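# Carry tube rack through self-closing doors to desk

## Task

Move the tube rack from the counter, through the self-closing doors, onto the desk, using one or several robots. It counts only if the rack finishes upright on the desk with each tube seated all the way down in a hole, both doors are closed at the end, the robots have released it and backed away, neither rack nor any tube has touched the floor, and no robot has fallen or is left leaning.

## Robot and tools

Robots: three identical Hello Robot Stretch 3 units named r1, r2 and r3. Each has a two-wheeled base with a passive omni wheel at the back, a mast carrying a lift, and a single telescoping arm that reaches out to the robot's RIGHT side. The base cannot strafe; to move the gripper forward or back you drive the base. Footprint is 0.33 m long by 0.34 m wide. Turning in place pivots about a point 0.05 m behind the front edge; with arm retracted and wrist folded the swept radius is 0.28 m, and an unfolded level wrist reaches past that. Something may occasionally nudge loose objects.

Frames: the base frame sits on the floor between the drive wheels, x forward, y left, z up. hand_pose is reported in it, located where the closed fingertips meet; with wrist joints at zero its x axis points up, y back along the arm toward the mast, z toward the robot's rear. The odometry frame is the base frame at scene start. Each robot reports in its own frames, so relative positions between robots come only from images, lidar_m, wrist_depth_mm and head_depth_mm.

execute_actions: argument "actions" is a list holding one action object or nothing (empty list just reports state and images). The action is keyed by robot name; each robot may get "base", "joints", and optionally "contact_limits". All motions in one action start together and may finish at different times. "base" holds exactly one relative command: {"translate_m": d}, a straight drive of d metres from the base's last reported position, forward positive, range -1 to 1; or {"rotate_rad": d}, a turn in place of d radians, counter-clockwise (left) positive, range -3.2 to 3.2. "joints" holds absolute targets by name (not offsets): lift_m 0 to 1.1 (arm height); arm_m 0 to 0.52 (extension); wrist_yaw_rad -1.345 to 4.42 (0 along the arm, positive toward the front, 3.0 folded over the base); wrist_pitch_rad -1.57 to 0.451 (0 level, negative tips fingertips down); wrist_roll_rad -2.911 to 2.911 (0 fingers side by side); gripper_m -0.089 to 0.179 (larger is wider; actual fingertip gap is smaller by 0.007 m near closed, 0.025 m wide open, and zero below 0.007); head_pan_rad -3.953 to 1.73 (0 forward, positive left, -1.57 along the arm); head_tilt_rad -1.53 to 0.419 (negative down). Done tolerances: lift and arm ±0.004, gripper ±0.004, yaw/roll/pan/tilt ±0.02, pitch ±0.05. "contact_limits" takes {"arm_m": N}, N a motor_effort percent 1 to 100 at which the arm motion halts with contact_stop; it also caps the arm's holding force until the next action. Too low halts immediately; values above the maximum are clipped. Optional "cameras" lists camera names (rX_head_camera, rX_nav_camera, rX_wrist_camera, or "all"); omitted or null gives all, [] gives none. Unknown keys, names or out-of-range numbers reject the whole call. An action lasts at most 15 s. Anything omitted from an action may keep pushing toward its earlier target without showing it in status. If a result reports a stop, the remaining tool calls in that same reply are skipped.

wait: "seconds" 0 to 10; commands nothing, then returns state and images. zoom_image: "camera" plus "region" [x0, y0, x1, y1] in pixels from the top-left of that camera's latest full image, at most 504 by 504. finished_scene: pass the current scene number; it is final, so call it only once the goal holds stably. Replying without any tool call ends everything.

Results: base_status and joint_status describe how each motion ended. "done" for the base means the wheels turned the commanded amount, slip included. "off_target" means it stopped short and may still push. After contact_stop, time_out or torque_fault the old target is dropped; the arm or lift after contact_stop goes slack until commanded again (a slack lift may sink under load or keep pressing). on_its_own covers uncommanded parts; its "held at" is the held target, not the position. motor_effort is percent of max, positive toward higher values, with peak in brackets; readings carry fixed per-motor bias and noise. Positive wheel effort pushes forward. An at-rest effort outside its rest range suggests pushing or carrying. base_odometry counts wheel turns; heading -3.142 to 3.142, left positive. turned_by_wheels and turned_by_imu give turning since last result. base_tilt in degrees, forward and right positive, with up to about 4 degrees fixed bias. lidar_m: 12 sector distances in metres from the base origin, sector 1 straight ahead, counter-clockwise (4 left, 7 behind, 10 right), plane 0.17 m up, range 0.15 to 12, "-" nothing; misses glass and thin legs, sees other robots, and the robot's own parts may block sectors 5, 6, 9, 10. wrist_depth_mm (45 to 1000) and head_depth_mm (280 to 4000, image sideways) are 7x7 grids of median depths.

Speed: base goes 0.30 m/s and 1.9 rad/s only with lift_m below 0.30, arm_m below 0.03 and wrist_yaw_rad above 2.54; otherwise 0.10 m/s and 0.63 rad/s.

Gripping: command gripper_m under the object's width; lower squeezes harder, but a stall guard eases off, so heavy items may slip; send a new value to re-squeeze. Release by going at least 0.02 above the contact value. Status does not confirm a grasp.

Cautions: robots pressing on each other fails the run, and a base already touching another will press hard with any further drive; objects touching robots is fine. Travel differs between robots by up to 2.5 cm per metre, which strains shared loads and can tip robots. Fold or unfold the wrist only with lift_m 0.32 to 0.95, wrist_pitch_rad -0.4 and roll near 0; once folded, lift may go to 0.25. Keep pitch at -0.5 or lower when yaw is below -0.4. Arm pushing on something rigid with the gripper above about 0.45 m can tip the robot, more so with raised limits or a repeat push. Driving while gripping or pushing a fixed thing, or snagging furniture (especially reversing), can tip it: undo in small steps, pull the gripper free, and lower lift_m to about 0.2 if still leaning. Wrist servos overloaded for several seconds switch off for 10 s (torque_fault). Avoid drops, slams and hard pushes. The scene runs while you think, holding your last command.

Each tool is called after "Emit:" by a JSON object that holds its "op" and its "data", one argument or row to a line.

## Session

Emit:
{"op": "execute_actions", "data": {
  "actions": []
}}

Scene clock: 0.00 s.
r1.base_odometry: x=+0.000 y=+0.000 heading=+0.000 (m, m, rad; r1's odometry frame)
r1.turned_by_wheels: +0.000 (rad since the last result)
r1.turned_by_imu: +0.000 (rad since the last result)
r1.base_tilt: forward=+2.1 right=+0.5 (deg)
r1.lidar_m: 1.25 1.02 1.02 1.12 1.21 1.20 1.33 1.86 3.27 2.48 1.95 1.94
r1.head_depth_mm: 1924 2037 2013 2035 2033 2019 2002 / 1902 2000 1960 1940 1915 1887 1849 / 1750 1744 1712 1669 1648 1636 1611 / 1530 1517 1494 1488 1471 1446 1442 / 1384 1363 1337 1331 1324 1305 1286 / 1244 1226 1221 1207 1191 1183 1174 / 1127 1120 1111 1099 1089 1084 1075
r1.base_status: not commanded
r1.joint_positions: lift_m=+0.466 arm_m=+0.001 wrist_yaw_rad=+2.813 wrist_pitch_rad=-0.413 wrist_roll_rad=+0.004 gripper_m=+0.037 head_pan_rad=-0.007 head_tilt_rad=+0.014
r1.joint_status: not commanded
r1.motor_effort: left_wheel=+0 right_wheel=+0 lift_m=+20 arm_m=+0 wrist_yaw_rad=+0 wrist_pitch_rad=+8 wrist_roll_rad=+0 gripper_m=-1 head_pan_rad=+0 head_tilt_rad=+1 (%)
r1.hand_pose: x=+0.0514 y=+0.0674 z=+0.4794 quat_wxyz=(+0.257, +0.707, +0.030, +0.658) (m; r1's base frame)
r1.wrist_depth_mm: - - - - 887 842 781 / - - - - 988 892 823 / - - - - - 959 870 / - - - - - - 941 / 762 833 843 840 872 869 886 / 689 - - 704 751 744 727 / 596 - 597 609 602 631 636
r2.base_odometry: x=+0.000 y=+0.000 heading=+0.000 (m, m, rad; r2's odometry frame)
r2.turned_by_wheels: +0.000 (rad since the last result)
r2.turned_by_imu: +0.000 (rad since the last result)
r2.base_tilt: forward=+0.9 right=-0.3 (deg)
r2.lidar_m: 1.42 1.35 1.26 1.29 1.67 2.72 2.77 2.01 1.88 1.93 1.51 1.41
r2.head_depth_mm: 1721 1928 1919 1898 1873 1275 1266 / 1735 2024 2015 2007 1981 1343 1336 / 1755 2141 2131 2114 2122 2095 1959 / 1751 2266 2250 2228 2240 2247 2155 / 1774 2113 2124 2148 2174 2185 2051 / 1695 1799 1818 1832 1847 1860 1859 / 1551 1571 1582 1593 1608 1607 1625
r2.base_status: not commanded
r2.joint_positions: lift_m=+0.470 arm_m=-0.002 wrist_yaw_rad=+2.992 wrist_pitch_rad=-0.372 wrist_roll_rad=-0.011 gripper_m=+0.037 head_pan_rad=+0.006 head_tilt_rad=-0.010
r2.joint_status: not commanded
r2.motor_effort: left_wheel=+1 right_wheel=-1 lift_m=+41 arm_m=+0 wrist_yaw_rad=+0 wrist_pitch_rad=+4 wrist_roll_rad=+0 gripper_m=+0 head_pan_rad=+0 head_tilt_rad=+1 (%)
r2.hand_pose: x=+0.0131 y=+0.0843 z=+0.4936 quat_wxyz=(+0.182, +0.699, +0.079, +0.687) (m; r2's base frame)
r2.wrist_depth_mm: - - - - - - - / - - - - - - - / - - - - - - - / - - - - - - - / 908 913 - 977 - - - / 788 789 - 775 831 823 852 / 657 662 649 690 672 702 727
r3.base_odometry: x=+0.000 y=+0.000 heading=+0.000 (m, m, rad; r3's odometry frame)
r3.turned_by_wheels: +0.000 (rad since the last result)
r3.turned_by_imu: +0.000 (rad since the last result)
r3.base_tilt: forward=-0.7 right=+0.3 (deg)
r3.lidar_m: 2.55 3.10 1.91 1.14 0.75 0.69 0.70 0.88 1.83 1.47 2.17 2.45
r3.head_depth_mm: 2085 2278 2314 2329 2324 2348 2206 / 2090 2407 2491 2486 2503 2495 2202 / 2097 2503 2572 2567 2580 2626 2186 / 2095 2579 2657 2671 2724 2712 2180 / 2108 2675 2760 2790 2780 2802 2169 / 2117 2807 2826 2833 2819 2826 2175 / 2112 2896 2938 2968 2996 2959 2159
r3.base_status: not commanded
r3.joint_positions: lift_m=+0.540 arm_m=-0.002 wrist_yaw_rad=+2.861 wrist_pitch_rad=-0.423 wrist_roll_rad=+0.012 gripper_m=+0.037 head_pan_rad=+0.000 head_tilt_rad=-0.017
r3.joint_status: not commanded
r3.motor_effort: left_wheel=-1 right_wheel=+0 lift_m=+28 arm_m=-1 wrist_yaw_rad=+0 wrist_pitch_rad=+7 wrist_roll_rad=+0 gripper_m=-1 head_pan_rad=+1 head_tilt_rad=+2 (%)
r3.hand_pose: x=+0.0406 y=+0.0722 z=+0.5516 quat_wxyz=(+0.244, +0.709, +0.049, +0.660) (m; r3's base frame)
r3.wrist_depth_mm: - - - - - - - / - - - - - - - / - - - - - - - / - - - - - - - / 814 945 941 937 970 964 933 / 783 - - 781 802 799 809 / 700 678 696 702 703 699 705
pictures: r1_head_camera (sideways: a quarter turn clockwise sets it upright), r1_nav_camera (sideways: a quarter turn counterclockwise sets it upright), r1_wrist_camera, r2_head_camera (sideways: a quarter turn clockwise sets it upright), r2_nav_camera (sideways: a quarter turn counterclockwise sets it upright), r2_wrist_camera, r3_head_camera (sideways: a quarter turn clockwise sets it upright), r3_nav_camera (sideways: a quarter turn counterclockwise sets it upright), r3_wrist_camera
Images, in order (width x height): r1_head_camera 896x504, r1_nav_camera 672x504, r1_wrist_camera 644x364, r2_head_camera 896x504, r2_nav_camera 672x504, r2_wrist_camera 644x364, r3_head_camera 896x504, r3_nav_camera 672x504, r3_wrist_camera 644x364.

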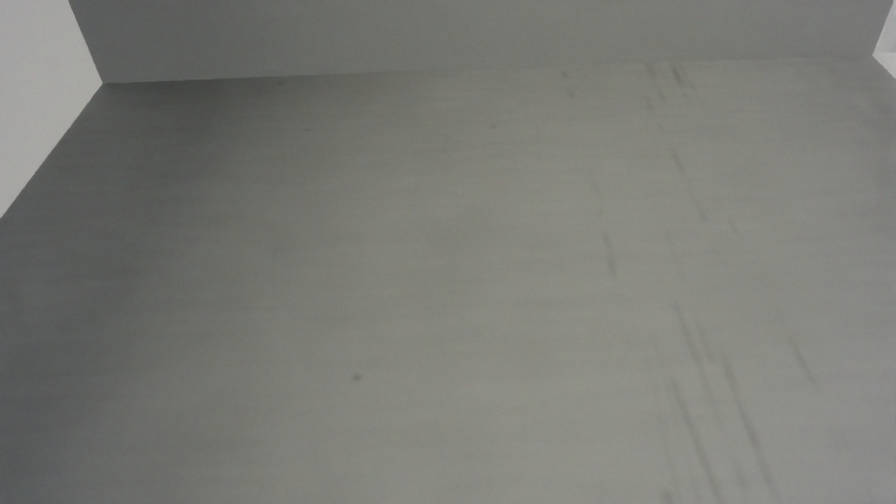

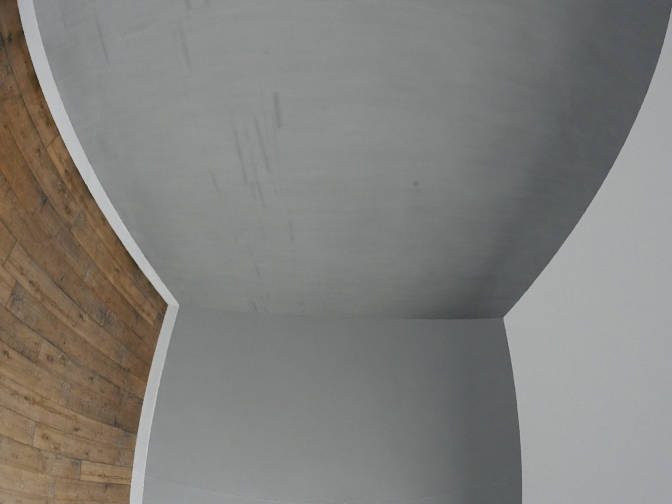

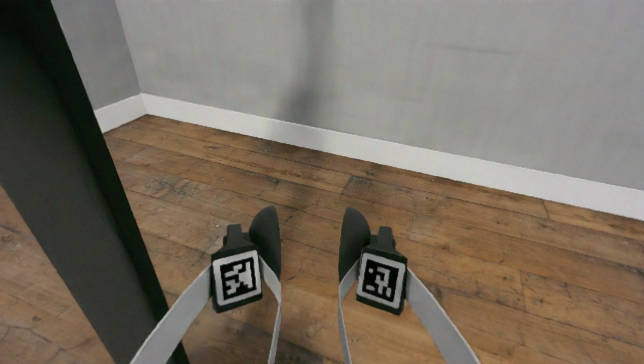

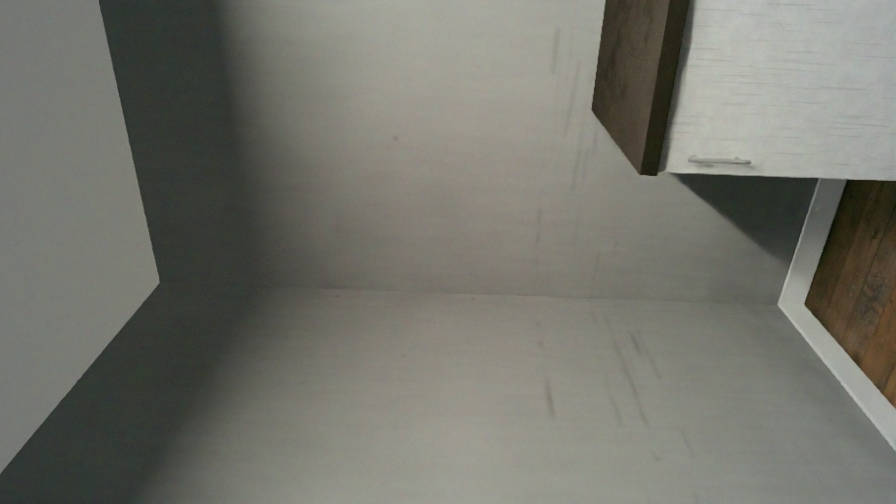

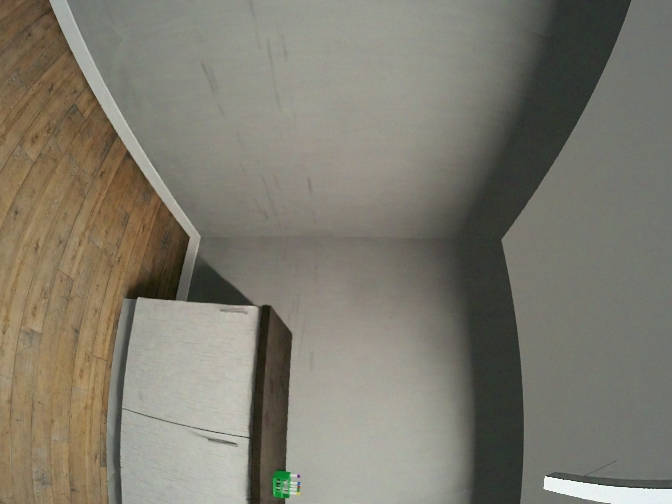

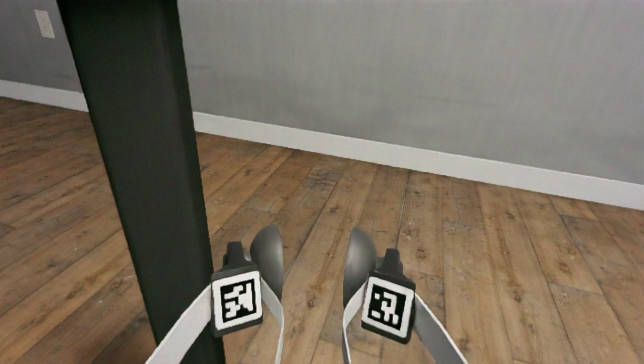

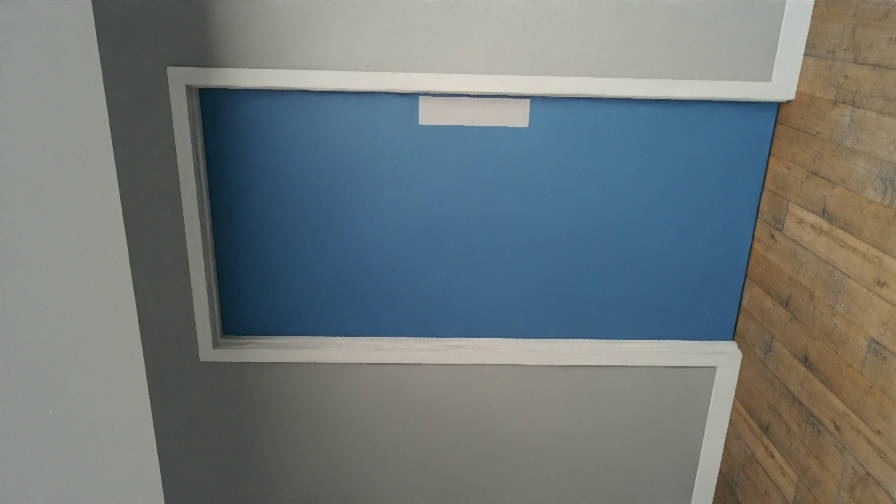

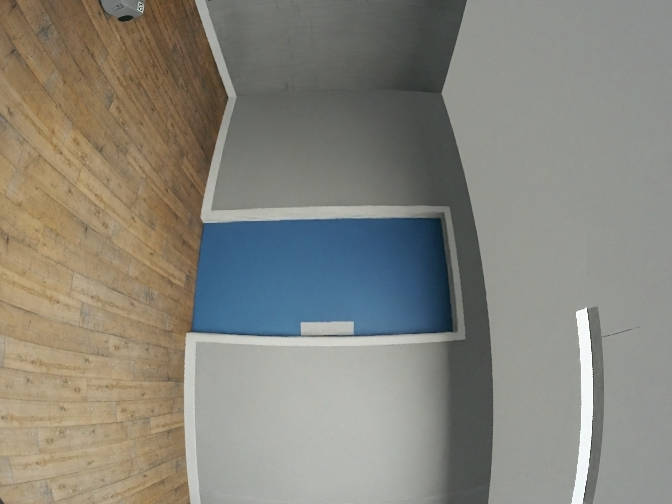

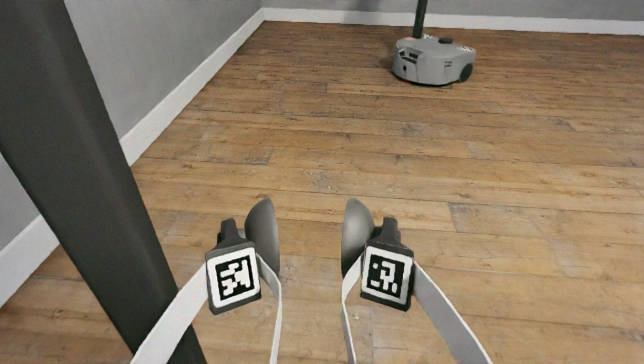

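Emit:
{"op": "execute_actions", "data": {
  "actions": [
    {"r2":{"joints":{"head_pan_rad":-1.0,"head_tilt_rad":-0.3}},"r3":{"joints":{"head_pan_rad":-1.3,"head_tilt_rad":-0.4}},"r1":{"joints":{"head_pan_rad":-2.0,"head_tilt_rad":-0.4}}}
  ],
  "cameras": ["r2_head_camera","r2_nav_camera","r3_nav_camera","r1_nav_camera"]
}}

Scene clock: 2.53 s.
r1.base_odometry: x=+0.000 y=+0.000 heading=+0.000 (m, m, rad; r1's odometry frame)
r1.turned_by_wheels: +0.000 (rad since the last result)
r1.turned_by_imu: +0.000 (rad since the last result)
r1.base_tilt: forward=+2.2 right=+0.5 (deg)
r1.lidar_m: 1.25 1.02 1.02 1.13 1.21 1.20 1.32 1.85 3.26 2.47 1.95 1.94
r1.head_depth_mm: 3209 3360 3614 3349 2357 1783 1440 / 3296 3497 3697 3448 2378 1793 1445 / 3336 3532 3870 3525 2414 1805 1455 / 3521 3679 3974 3558 2428 1818 1467 / 3552 3841 - 3646 2440 1845 1471 / 3575 3745 3873 3616 2461 1862 1486 / 3088 3146 3236 3205 2507 1862 1478
r1.base_status: not commanded
r1.joint_positions: lift_m=+0.466 arm_m=+0.001 wrist_yaw_rad=+2.813 wrist_pitch_rad=-0.413 wrist_roll_rad=+0.004 gripper_m=+0.037 head_pan_rad=-1.993 head_tilt_rad=-0.395
r1.joint_status: all done
r1.motor_effort: left_wheel=+0(0) right_wheel=+0(0) lift_m=+20(20) arm_m=-1(1) wrist_yaw_rad=+1(1) wrist_pitch_rad=+8(9) wrist_roll_rad=+0(0) gripper_m=-1(1) head_pan_rad=-3(46) head_tilt_rad=-3(27) (%)
r1.hand_pose: x=+0.0514 y=+0.0674 z=+0.4794 quat_wxyz=(+0.257, +0.707, +0.030, +0.658) (m; r1's base frame)
r1.wrist_depth_mm: - - - - 915 824 788 / - - - - 987 902 833 / - - - - - 966 901 / - - - - - - 952 / 781 833 844 869 850 885 894 / 687 - - 698 753 730 751 / 597 - 602 610 608 629 637
r2.base_odometry: x=+0.000 y=+0.000 heading=+0.000 (m, m, rad; r2's odometry frame)
r2.turned_by_wheels: +0.000 (rad since the last result)
r2.turned_by_imu: -0.001 (rad since the last result)
r2.base_tilt: forward=+0.9 right=-0.3 (deg)
r2.lidar_m: 1.42 1.35 1.26 1.29 1.67 2.72 2.78 2.01 1.89 1.93 1.51 1.41
r2.head_depth_mm: 2196 2254 2324 2392 2427 1945 1501 / 2253 2370 2515 2622 2628 1947 1505 / 2122 2244 2369 1795 1866 1937 1495 / 1999 2106 2222 1670 1742 1840 1491 / 1888 1978 2120 1586 1613 1720 1491 / 1807 1875 1984 1487 1519 1609 1483 / 1708 1801 1878 1404 1425 1501 1477
r2.base_status: not commanded
r2.joint_positions: lift_m=+0.470 arm_m=-0.002 wrist_yaw_rad=+2.992 wrist_pitch_rad=-0.372 wrist_roll_rad=-0.011 gripper_m=+0.037 head_pan_rad=-0.993 head_tilt_rad=-0.296
r2.joint_status: all done
r2.motor_effort: left_wheel=+2(1) right_wheel=+0(0) lift_m=+41(41) arm_m=+0(0) wrist_yaw_rad=-1(1) wrist_pitch_rad=+4(4) wrist_roll_rad=+0(0) gripper_m=+0(1) head_pan_rad=-5(50) head_tilt_rad=-2(25) (%)
r2.hand_pose: x=+0.0131 y=+0.0843 z=+0.4936 quat_wxyz=(+0.182, +0.699, +0.079, +0.687) (m; r2's base frame)
r2.wrist_depth_mm: - - - - - - - / - - - - - - - / - - - - - - - / - - - - - - - / 884 919 - 957 - - - / 756 770 - 789 867 841 863 / 653 659 666 694 679 713 720
r3.base_odometry: x=+0.000 y=+0.000 heading=+0.000 (m, m, rad; r3's odometry frame)
r3.turned_by_wheels: +0.000 (rad since the last result)
r3.turned_by_imu: +0.000 (rad since the last result)
r3.base_tilt: forward=-0.7 right=+0.3 (deg)
r3.lidar_m: 2.56 3.11 1.92 1.14 0.75 0.69 0.70 0.88 1.83 1.47 2.16 2.46
r3.head_depth_mm: 1670 1752 1623 1547 2033 1736 1430 / 1755 1864 1597 2117 2210 1735 1418 / 1880 2002 1577 2305 2272 1746 1408 / 2028 2160 1752 2502 2275 1743 1412 / 2169 2345 1965 2750 2251 1732 1407 / 2361 2528 2136 2806 2255 1726 1407 / 2522 2684 2830 2993 2219 1725 1397
r3.base_status: not commanded
r3.joint_positions: lift_m=+0.540 arm_m=-0.002 wrist_yaw_rad=+2.861 wrist_pitch_rad=-0.423 wrist_roll_rad=+0.012 gripper_m=+0.037 head_pan_rad=-1.293 head_tilt_rad=-0.395
r3.joint_status: all done
r3.motor_effort: left_wheel=-1(1) right_wheel=+0(0) lift_m=+28(29) arm_m=-1(1) wrist_yaw_rad=+0(0) wrist_pitch_rad=+7(7) wrist_roll_rad=+0(0) gripper_m=+0(0) head_pan_rad=-3(33) head_tilt_rad=-2(28) (%)
r3.hand_pose: x=+0.0406 y=+0.0722 z=+0.5516 quat_wxyz=(+0.244, +0.709, +0.049, +0.660) (m; r3's base frame)
r3.wrist_depth_mm: - - - - - - - / - - - - - - - / - - - - - - - / - - - - - - - / 800 935 962 924 962 929 951 / 782 - - 814 794 814 815 / 687 668 699 705 690 700 707
pictures: r1_nav_camera (sideways: a quarter turn counterclockwise sets it upright), r2_head_camera (sideways: a quarter turn clockwise sets it upright), r2_nav_camera (sideways: a quarter turn counterclockwise sets it upright), r3_nav_camera (sideways: a quarter turn counterclockwise sets it upright)
Images, in order (width x height): r1_nav_camera 672x504, r2_head_camera 896x504, r2_nav_camera 672x504, r3_nav_camera 672x504.

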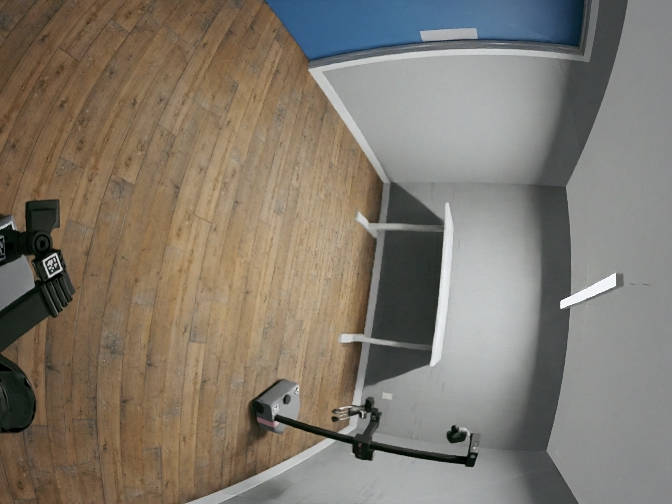

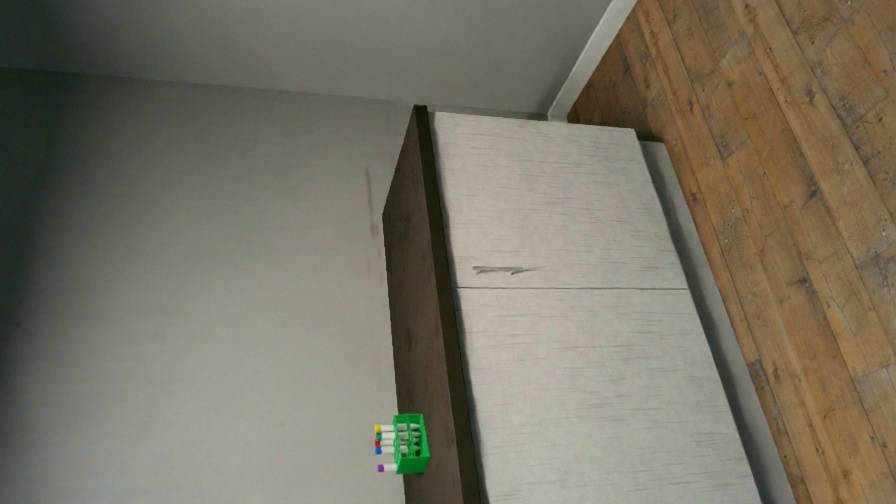

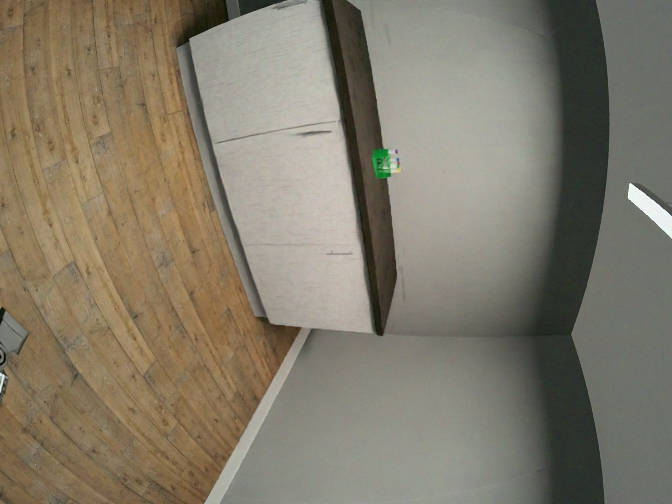

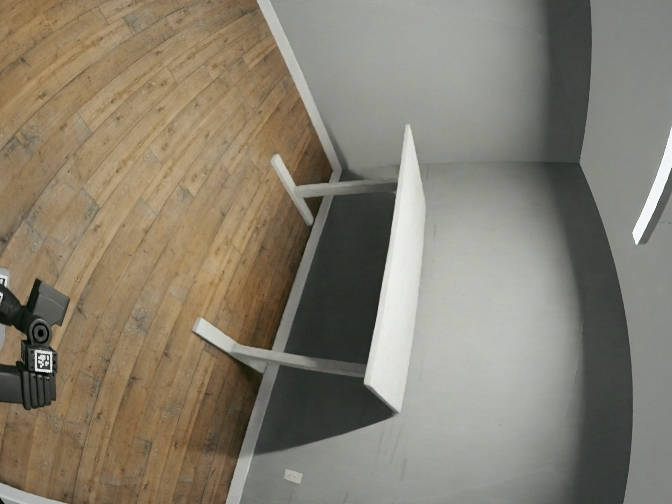

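Emit:
{"op": "execute_actions", "data": {
  "actions": [
    {"r2":{"base":{"rotate_rad":-0.35},"joints":{"head_pan_rad":-3.14,"head_tilt_rad":-0.2,"lift_m":0.28}},"r3":{"base":{"translate_m":1.0},"joints":{"head_pan_rad":-0.3,"head_tilt_rad":-0.5,"lift_m":0.27}},"r1":{"base":{"rotate_rad":-1.1},"joints":{"head_pan_rad":0,"lift_m":0.27}}}
  ],
  "cameras": ["r2_head_camera","r2_nav_camera","r1_nav_camera"]
}}

Emit:
{"op": "execute_actions", "data": {
  "actions": [
    {"r2":{"base":{"translate_m":0.9},"joints":{"head_pan_rad":-0.5,"head_tilt_rad":-0.4}},"r3":{"base":{"translate_m":1.0}}}
  ],
  "cameras": ["r2_head_camera","r3_nav_camera"]
}}

Emit:
{"op": "execute_actions", "data": {
  "actions": [
    {"r2":{"base":{"rotate_rad":1.57},"joints":{"head_pan_rad":-2.1,"head_tilt_rad":-0.5,"lift_m":0.9}},"r3":{"base":{"rotate_rad":-0.35},"joints":{"head_pan_rad":0,"head_tilt_rad":-0.9}}}
  ],
  "cameras": ["r2_head_camera","r3_nav_camera"]
}}

Scene clock: 10.47 s.
r1.base_odometry: x=+0.000 y=+0.000 heading=-1.100 (m, m, rad; r1's odometry frame)
r1.turned_by_wheels: -1.100 (rad since the last result)
r1.turned_by_imu: -1.103 (rad since the last result)
r1.base_tilt: forward=+2.1 right=+0.5 (deg)
r1.lidar_m: 1.96 1.94 1.31 1.04 1.03 1.10 1.21 1.20 1.29 1.92 1.39 2.49
r1.head_depth_mm: 2103 2240 2415 2599 2324 1798 1449 / 2040 2162 2351 2535 2391 1799 1456 / 1961 2104 2223 2391 2398 1817 1466 / 1898 1992 2141 2302 2371 1838 1475 / 1819 1910 2016 2140 2224 1845 1473 / 1686 1794 1910 2024 2166 1867 1485 / 1646 1729 1836 1949 2071 1866 1495
r1.base_status: done
r1.joint_positions: lift_m=+0.270 arm_m=+0.001 wrist_yaw_rad=+2.813 wrist_pitch_rad=-0.415 wrist_roll_rad=+0.004 gripper_m=+0.037 head_pan_rad=-0.007 head_tilt_rad=-0.395
r1.joint_status: all done
r1.motor_effort: left_wheel=+2(11) right_wheel=-1(5) lift_m=+16(18) arm_m=+0(1) wrist_yaw_rad=+0(1) wrist_pitch_rad=+9(9) wrist_roll_rad=+0(0) gripper_m=+1(0) head_pan_rad=+3(45) head_tilt_rad=-3(3) (%)
r1.hand_pose: x=+0.0513 y=+0.0672 z=+0.2836 quat_wxyz=(+0.257, +0.707, +0.030, +0.658) (m; r1's base frame)
r1.wrist_depth_mm: 800 860 - - - - - / - 941 - - - - - / - 882 897 936 979 974 - / - 685 681 704 735 732 760 / 520 552 568 574 590 597 588 / 466 - - 483 504 495 509 / - - - 412 416 424 427
r2.base_odometry: x=+0.000 y=+0.000 heading=-0.350 (m, m, rad; r2's odometry frame)
r2.turned_by_wheels: -0.350 (rad since the last result)
r2.turned_by_imu: -0.354 (rad since the last result)
r2.base_tilt: forward=+0.9 right=-0.3 (deg)
r2.lidar_m: 1.41 1.64 1.29 1.26 1.36 2.00 2.72 2.46 1.92 1.88 1.87 1.44
r2.head_depth_mm: 2332 2414 2494 2578 2664 2219 1643 / 2361 2444 2521 2615 2745 2192 1639 / 2425 2475 2568 2648 2751 2188 1649 / 2440 2530 2626 2705 2837 2186 1629 / 2475 2564 2652 2771 2848 2164 1624 / 2507 2601 2717 2840 2900 2158 1615 / 2553 2653 2747 2867 2959 2134 1612
r2.base_status: done
r2.joint_positions: lift_m=+0.280 arm_m=-0.002 wrist_yaw_rad=+2.992 wrist_pitch_rad=-0.372 wrist_roll_rad=-0.011 gripper_m=+0.037 head_pan_rad=-3.133 head_tilt_rad=-0.211
r2.joint_status: all done
r2.motor_effort: left_wheel=+2(5) right_wheel=-3(7) lift_m=+31(39) arm_m=+0(0) wrist_yaw_rad=+1(0) wrist_pitch_rad=+4(4) wrist_roll_rad=+0(0) gripper_m=+0(1) head_pan_rad=-5(51) head_tilt_rad=+5(17) (%)
r2.hand_pose: x=+0.0131 y=+0.0843 z=+0.3035 quat_wxyz=(+0.182, +0.699, +0.079, +0.687) (m; r2's base frame)
r2.wrist_depth_mm: - - - - - - - / - - - - - - - / - - - - - - - / 786 - 834 849 860 903 961 / 626 616 703 681 697 708 733 / 525 528 - 536 577 569 594 / 459 469 - 486 455 485 494
r3.base_odometry: x=+1.000 y=+0.000 heading=+0.000 (m, m, rad; r3's odometry frame)
r3.turned_by_wheels: +0.000 (rad since the last result)
r3.turned_by_imu: +0.008 (rad since the last result)
r3.base_tilt: forward=-0.8 right=+0.3 (deg)
r3.lidar_m: 1.62 1.96 2.50 1.50 1.74 1.61 1.63 2.05 1.86 1.92 1.66 1.53
r3.head_depth_mm: 1275 1380 1514 1676 1843 1599 1334 / 1275 1397 1537 1691 1865 1596 1326 / 1336 1440 1581 1744 1876 1591 1320 / 1357 1485 1635 1805 1929 1583 1316 / 1376 1487 1640 1818 1936 1575 1311 / 1376 1507 1657 1825 1961 1568 1307 / 1392 1512 1665 1856 1954 1554 1303
r3.base_status: done
r3.joint_positions: lift_m=+0.270 arm_m=-0.002 wrist_yaw_rad=+2.861 wrist_pitch_rad=-0.425 wrist_roll_rad=+0.012 gripper_m=+0.037 head_pan_rad=-0.307 head_tilt_rad=-0.495
r3.joint_status: all done
r3.motor_effort: left_wheel=-2(7) right_wheel=+1(9) lift_m=+22(26) arm_m=-1(1) wrist_yaw_rad=+0(0) wrist_pitch_rad=+8(8) wrist_roll_rad=+0(0) gripper_m=+0(0) head_pan_rad=+3(35) head_tilt_rad=-3(15) (%)
r3.hand_pose: x=+0.0406 y=+0.0720 z=+0.2815 quat_wxyz=(+0.245, +0.709, +0.050, +0.660) (m; r3's base frame)
r3.wrist_depth_mm: - - - - - - - / - - - - - - - / - 808 820 821 841 852 851 / - 653 651 659 663 672 680 / 533 551 563 544 576 562 558 / 461 - - 477 474 483 485 / - - - 413 412 420 420
pictures: r1_nav_camera (sideways: a quarter turn counterclockwise sets it upright), r2_head_camera (sideways: a quarter turn clockwise sets it upright), r2_nav_camera (sideways: a quarter turn counterclockwise sets it upright)
Images, in order (width x height): r1_nav_camera 672x504, r2_head_camera 896x504, r2_nav_camera 672x504.

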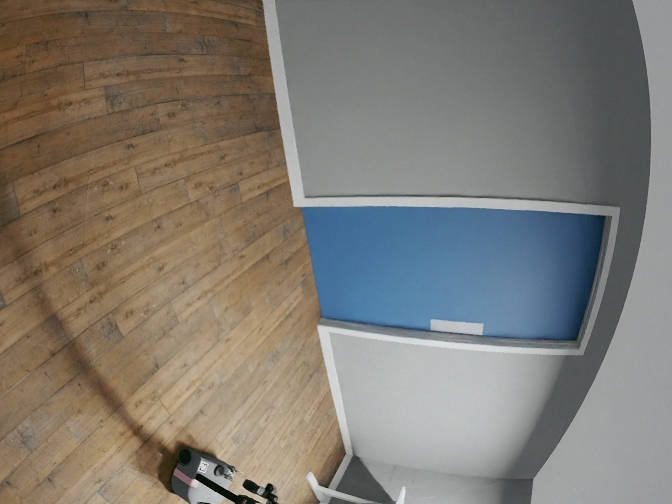

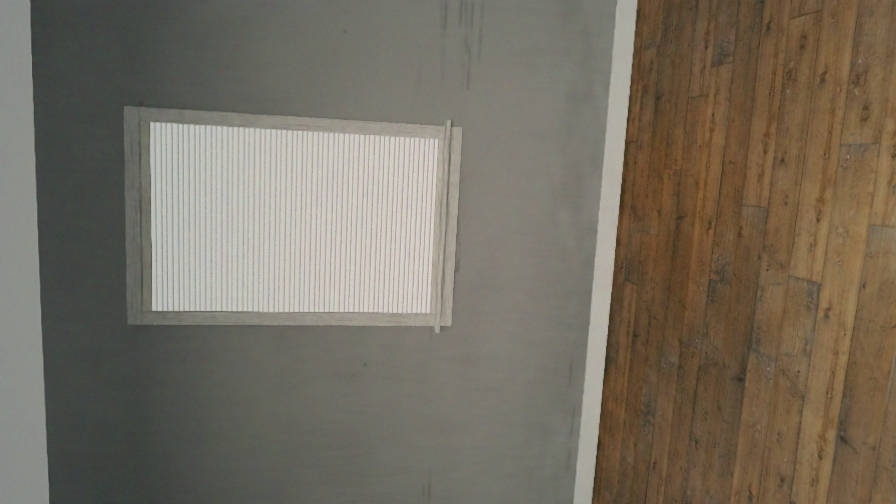

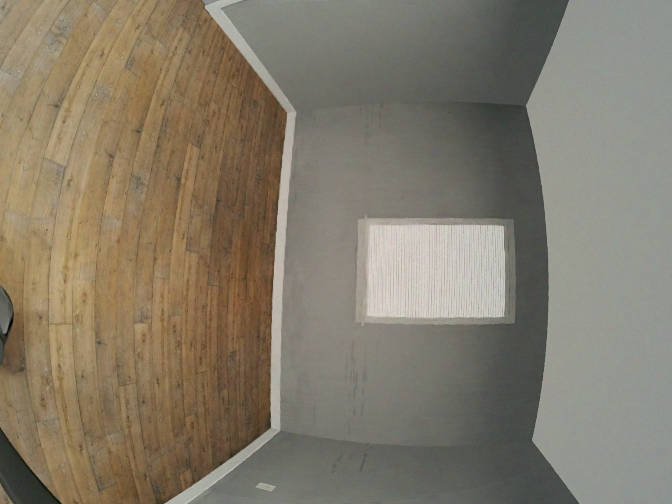

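Scene clock: 15.50 s.
r1.base_odometry: x=+0.000 y=+0.000 heading=-1.100 (m, m, rad; r1's odometry frame)
r1.turned_by_wheels: +0.000 (rad since the last result)
r1.turned_by_imu: +0.000 (rad since the last result)
r1.base_tilt: forward=+2.1 right=+0.4 (deg)
r1.lidar_m: 1.55 1.94 1.31 1.03 1.02 1.10 1.21 1.20 1.29 1.93 3.43 1.54
r1.head_depth_mm: 2091 2192 2348 2583 1729 1732 1446 / 2032 2175 2349 2540 2388 1789 1452 / 1965 2100 2265 2386 2389 1821 1464 / 1900 2012 2143 2309 2386 1818 1467 / 1813 1916 2000 2145 2233 1846 1482 / 1702 1795 1906 2030 2151 1857 1486 / 1635 1727 1826 1950 2089 1870 1496
r1.base_status: not commanded
r1.joint_positions: lift_m=+0.270 arm_m=+0.001 wrist_yaw_rad=+2.813 wrist_pitch_rad=-0.415 wrist_roll_rad=+0.004 gripper_m=+0.037 head_pan_rad=-0.007 head_tilt_rad=-0.395
r1.joint_status: not commanded
r1.motor_effort: left_wheel=+2(2) right_wheel=-1(2) lift_m=+16(16) arm_m=+0(0) wrist_yaw_rad=+0(1) wrist_pitch_rad=+9(9) wrist_roll_rad=+0(0) gripper_m=+2(0) head_pan_rad=+4(5) head_tilt_rad=-3(3) (%)
r1.hand_pose: x=+0.0513 y=+0.0672 z=+0.2836 quat_wxyz=(+0.257, +0.707, +0.030, +0.658) (m; r1's base frame)
r1.wrist_depth_mm: 793 867 - - - - - / - 920 - - - - - / - 867 906 917 920 963 - / - 688 698 715 717 742 744 / 525 560 573 562 588 581 608 / 467 - - 478 501 494 505 / - - - 419 417 420 434
r2.base_odometry: x=+0.846 y=-0.308 heading=-0.350 (m, m, rad; r2's odometry frame)
r2.turned_by_wheels: +0.000 (rad since the last result)
r2.turned_by_imu: -0.002 (rad since the last result)
r2.base_tilt: forward=+0.9 right=-0.3 (deg)
r2.lidar_m: 0.51 0.54 1.20 1.18 1.26 1.86 3.63 2.58 2.01 1.97 0.67 0.52
r2.head_depth_mm: 1148 1246 1356 1087 732 782 891 / 1102 1189 1280 1006 707 727 824 / 1059 1136 1227 901 707 681 763 / 1019 1092 1171 1069 702 635 708 / 983 1049 1125 1059 700 588 665 / 948 1009 1075 1056 698 562 624 / 913 973 1038 1068 696 539 588
r2.base_status: done
r2.joint_positions: lift_m=+0.280 arm_m=-0.002 wrist_yaw_rad=+2.992 wrist_pitch_rad=-0.372 wrist_roll_rad=-0.011 gripper_m=+0.037 head_pan_rad=-0.507 head_tilt_rad=-0.395
r2.joint_status: all done
r2.motor_effort: left_wheel=+3(9) right_wheel=-3(6) lift_m=+31(31) arm_m=+0(0) wrist_yaw_rad=+0(0) wrist_pitch_rad=+4(4) wrist_roll_rad=+0(0) gripper_m=+0(0) head_pan_rad=+4(52) head_tilt_rad=-2(21) (%)
r2.hand_pose: x=+0.0131 y=+0.0843 z=+0.3034 quat_wxyz=(+0.182, +0.699, +0.080, +0.687) (m; r2's base frame)
r2.wrist_depth_mm: - - - - - - - / - - - - - - - / - - - - - - - / 773 - 855 858 910 914 829 / 630 626 692 680 687 700 633 / 527 536 - 556 571 579 583 / 458 473 - 488 461 486 505
r3.base_odometry: x=+2.000 y=+0.000 heading=+0.000 (m, m, rad; r3's odometry frame)
r3.turned_by_wheels: +0.000 (rad since the last result)
r3.turned_by_imu: +0.008 (rad since the last result)
r3.base_tilt: forward=-0.7 right=+0.4 (deg)
r3.lidar_m: 0.70 0.82 1.71 2.14 2.71 2.53 2.57 2.59 2.18 0.99 0.74 0.69
r3.head_depth_mm: 544 592 648 715 800 907 1043 / 548 596 656 722 809 918 1061 / 553 601 660 729 818 929 1076 / 557 605 665 737 827 940 1089 / 561 610 671 743 834 952 1104 / 565 616 678 753 845 963 1123 / 569 621 681 758 853 974 1134
r3.base_status: done
r3.joint_positions: lift_m=+0.270 arm_m=-0.002 wrist_yaw_rad=+2.861 wrist_pitch_rad=-0.425 wrist_roll_rad=+0.012 gripper_m=+0.037 head_pan_rad=-0.307 head_tilt_rad=-0.495
r3.joint_status: not commanded
r3.motor_effort: left_wheel=-2(7) right_wheel=+2(8) lift_m=+21(22) arm_m=-1(1) wrist_yaw_rad=+0(0) wrist_pitch_rad=+7(8) wrist_roll_rad=+0(0) gripper_m=+0(0) head_pan_rad=+4(4) head_tilt_rad=-2(2) (%)
r3.hand_pose: x=+0.0406 y=+0.0720 z=+0.2815 quat_wxyz=(+0.245, +0.709, +0.050, +0.660) (m; r3's base frame)
r3.wrist_depth_mm: - - - - - - 891 / - - - - - - 856 / - 800 811 815 845 844 781 / - 646 660 668 664 671 672 / 534 555 566 551 577 555 557 / 467 - - 474 475 481 478 / - - - 415 415 417 420
pictures: r2_head_camera (sideways: a quarter turn clockwise sets it upright), r3_nav_camera (sideways: a quarter turn counterclockwise sets it upright)
Images, in order (width x height): r2_head_camera 896x504, r3_nav_camera 672x504.

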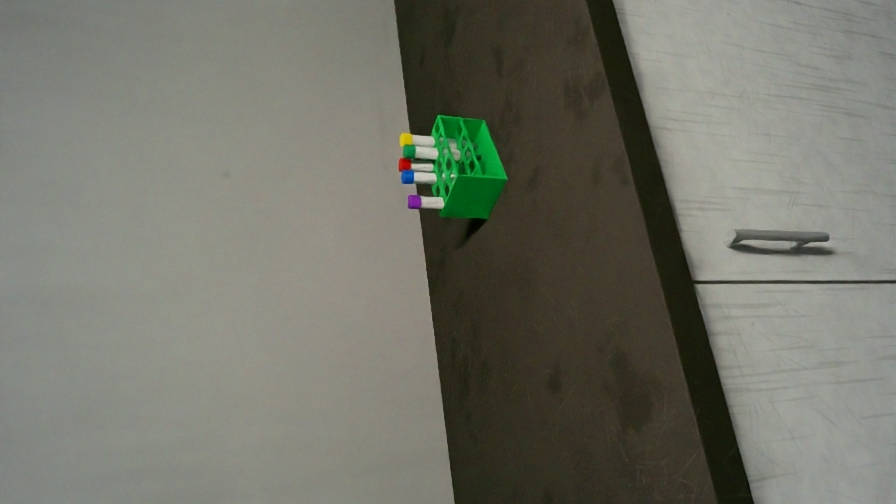

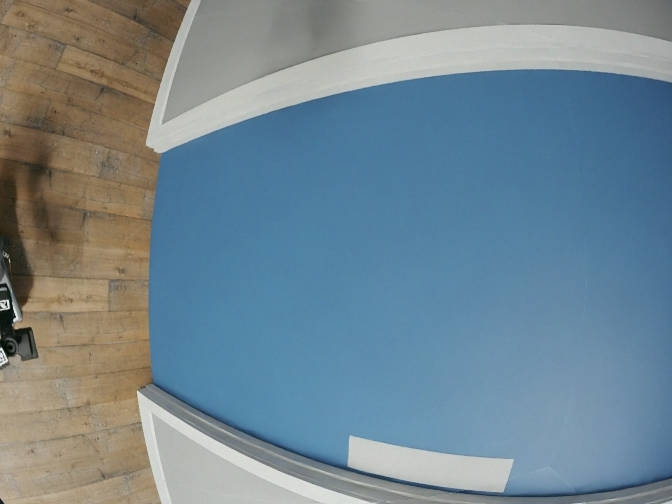

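Scene clock: 21.97 s.
r1.base_odometry: x=+0.000 y=+0.000 heading=-1.100 (m, m, rad; r1's odometry frame)
r1.turned_by_wheels: +0.000 (rad since the last result)
r1.turned_by_imu: +0.000 (rad since the last result)
r1.base_tilt: forward=+2.2 right=+0.5 (deg)
r1.lidar_m: 1.55 1.94 1.31 1.03 1.02 1.10 1.21 1.20 1.29 1.92 3.42 1.68
r1.head_depth_mm: 2090 1448 2373 2548 1739 1691 1436 / 2050 2179 2347 2508 2268 1812 1452 / 1971 2083 2239 2417 2384 1825 1460 / 1897 2009 2147 2281 2367 1831 1467 / 1796 1903 2012 2150 2232 1845 1469 / 1705 1797 1892 2029 2154 1865 1488 / 1638 1726 1832 1960 2076 1857 1488
r1.base_status: not commanded
r1.joint_positions: lift_m=+0.270 arm_m=+0.001 wrist_yaw_rad=+2.813 wrist_pitch_rad=-0.415 wrist_roll_rad=+0.004 gripper_m=+0.037 head_pan_rad=-0.007 head_tilt_rad=-0.395
r1.joint_status: not commanded
r1.motor_effort: left_wheel=+2(2) right_wheel=-2(1) lift_m=+16(16) arm_m=+0(0) wrist_yaw_rad=+1(0) wrist_pitch_rad=+9(10) wrist_roll_rad=+0(0) gripper_m=+0(0) head_pan_rad=+5(3) head_tilt_rad=-2(3) (%)
r1.hand_pose: x=+0.0513 y=+0.0672 z=+0.2836 quat_wxyz=(+0.257, +0.707, +0.030, +0.658) (m; r1's base frame)
r1.wrist_depth_mm: 802 892 - - - - - / - 936 - - - - - / - 889 915 924 944 974 - / - 692 704 720 731 742 768 / 531 562 586 571 585 592 596 / 452 - - 485 499 490 509 / - - - 418 418 424 429
r2.base_odometry: x=+0.846 y=-0.308 heading=+1.220 (m, m, rad; r2's odometry frame)
r2.turned_by_wheels: +1.570 (rad since the last result)
r2.turned_by_imu: +1.579 (rad since the last result)
r2.base_tilt: forward=+0.9 right=-0.3 (deg)
r2.lidar_m: 1.18 1.26 1.86 3.60 2.57 2.01 1.98 0.67 0.51 0.51 0.53 1.20
r2.head_depth_mm: 1155 1267 1336 853 783 920 1100 / 1102 1211 1303 853 728 826 - / 1060 1156 1226 850 686 747 - / 1017 1104 1194 850 654 699 - / 979 1062 1149 844 630 662 - / 945 1020 1102 842 603 631 691 / 911 977 1065 839 601 597 659
r2.base_status: done
r2.joint_positions: lift_m=+0.900 arm_m=-0.002 wrist_yaw_rad=+2.992 wrist_pitch_rad=-0.372 wrist_roll_rad=-0.011 gripper_m=+0.037 head_pan_rad=-2.093 head_tilt_rad=-0.494
r2.joint_status: all done
r2.motor_effort: left_wheel=-1(6) right_wheel=+2(7) lift_m=+50(56) arm_m=+0(1) wrist_yaw_rad=+1(1) wrist_pitch_rad=+4(4) wrist_roll_rad=+0(0) gripper_m=+0(0) head_pan_rad=-5(51) head_tilt_rad=-3(14) (%)
r2.hand_pose: x=+0.0131 y=+0.0842 z=+0.9227 quat_wxyz=(+0.183, +0.699, +0.080, +0.687) (m; r2's base frame)
r2.wrist_depth_mm: - - - - - - - / - - - - - - - / - - - - - - - / - - - - - - - / - - - - - - - / - - - - - - - / - - - - - - -
r3.base_odometry: x=+2.000 y=+0.000 heading=-0.350 (m, m, rad; r3's odometry frame)
r3.turned_by_wheels: -0.350 (rad since the last result)
r3.turned_by_imu: -0.354 (rad since the last result)
r3.base_tilt: forward=-0.7 right=+0.4 (deg)
r3.lidar_m: 0.69 0.73 0.94 2.11 1.81 1.68 2.53 2.68 2.59 1.94 0.81 0.71
r3.head_depth_mm: 595 692 829 1026 1297 1273 1139 / 599 695 831 1035 1364 1263 1136 / 601 699 837 1043 1350 1266 1131 / 605 704 841 1052 1343 1253 1125 / 607 707 847 1052 1344 1254 1125 / 610 710 852 1065 1362 1244 1120 / 612 714 858 1070 1347 1238 1110
r3.base_status: done
r3.joint_positions: lift_m=+0.270 arm_m=-0.002 wrist_yaw_rad=+2.861 wrist_pitch_rad=-0.425 wrist_roll_rad=+0.012 gripper_m=+0.037 head_pan_rad=-0.007 head_tilt_rad=-0.889
r3.joint_status: all done
r3.motor_effort: left_wheel=+2(8) right_wheel=-4(10) lift_m=+22(22) arm_m=-1(1) wrist_yaw_rad=+0(1) wrist_pitch_rad=+8(8) wrist_roll_rad=+0(0) gripper_m=+0(0) head_pan_rad=+3(22) head_tilt_rad=-5(32) (%)
r3.hand_pose: x=+0.0406 y=+0.0720 z=+0.2815 quat_wxyz=(+0.245, +0.709, +0.050, +0.660) (m; r3's base frame)
r3.wrist_depth_mm: - - - - - 784 660 / - - - - - 806 671 / - 804 816 828 828 807 686 / - 647 659 663 662 666 647 / 529 558 563 553 577 559 562 / 463 - - 474 477 479 478 / - - - 416 412 418 420
pictures: r2_head_camera (sideways: a quarter turn clockwise sets it upright), r3_nav_camera (sideways: a quarter turn counterclockwise sets it upright)
Images, in order (width x height): r2_head_camera 896x504, r3_nav_camera 672x504.

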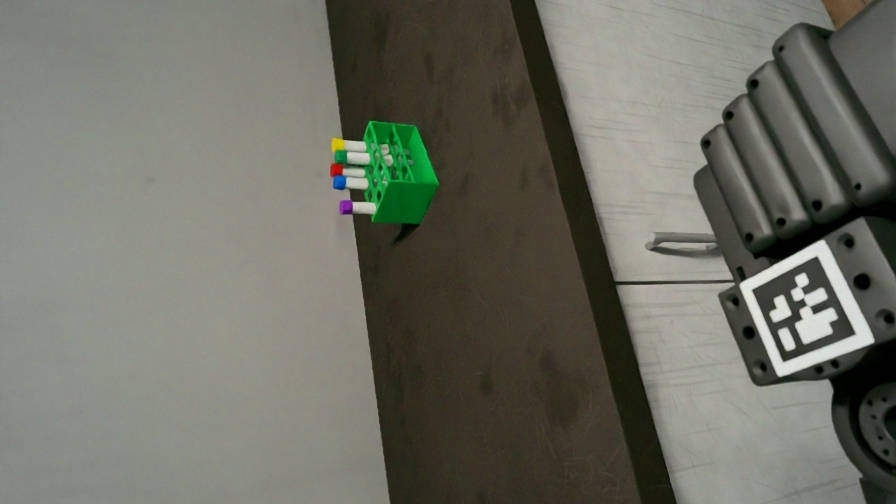

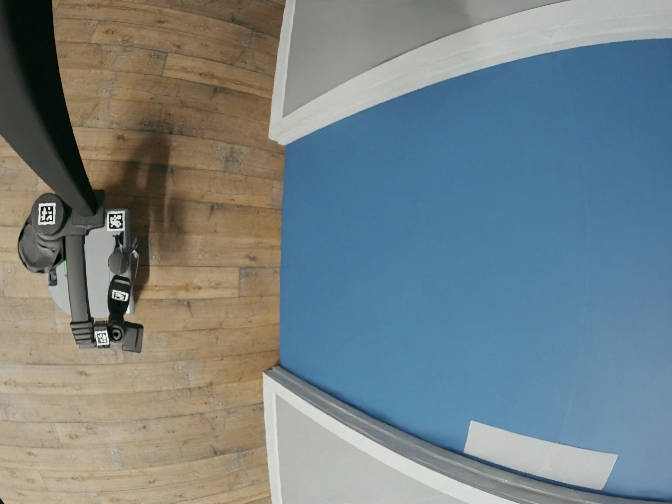

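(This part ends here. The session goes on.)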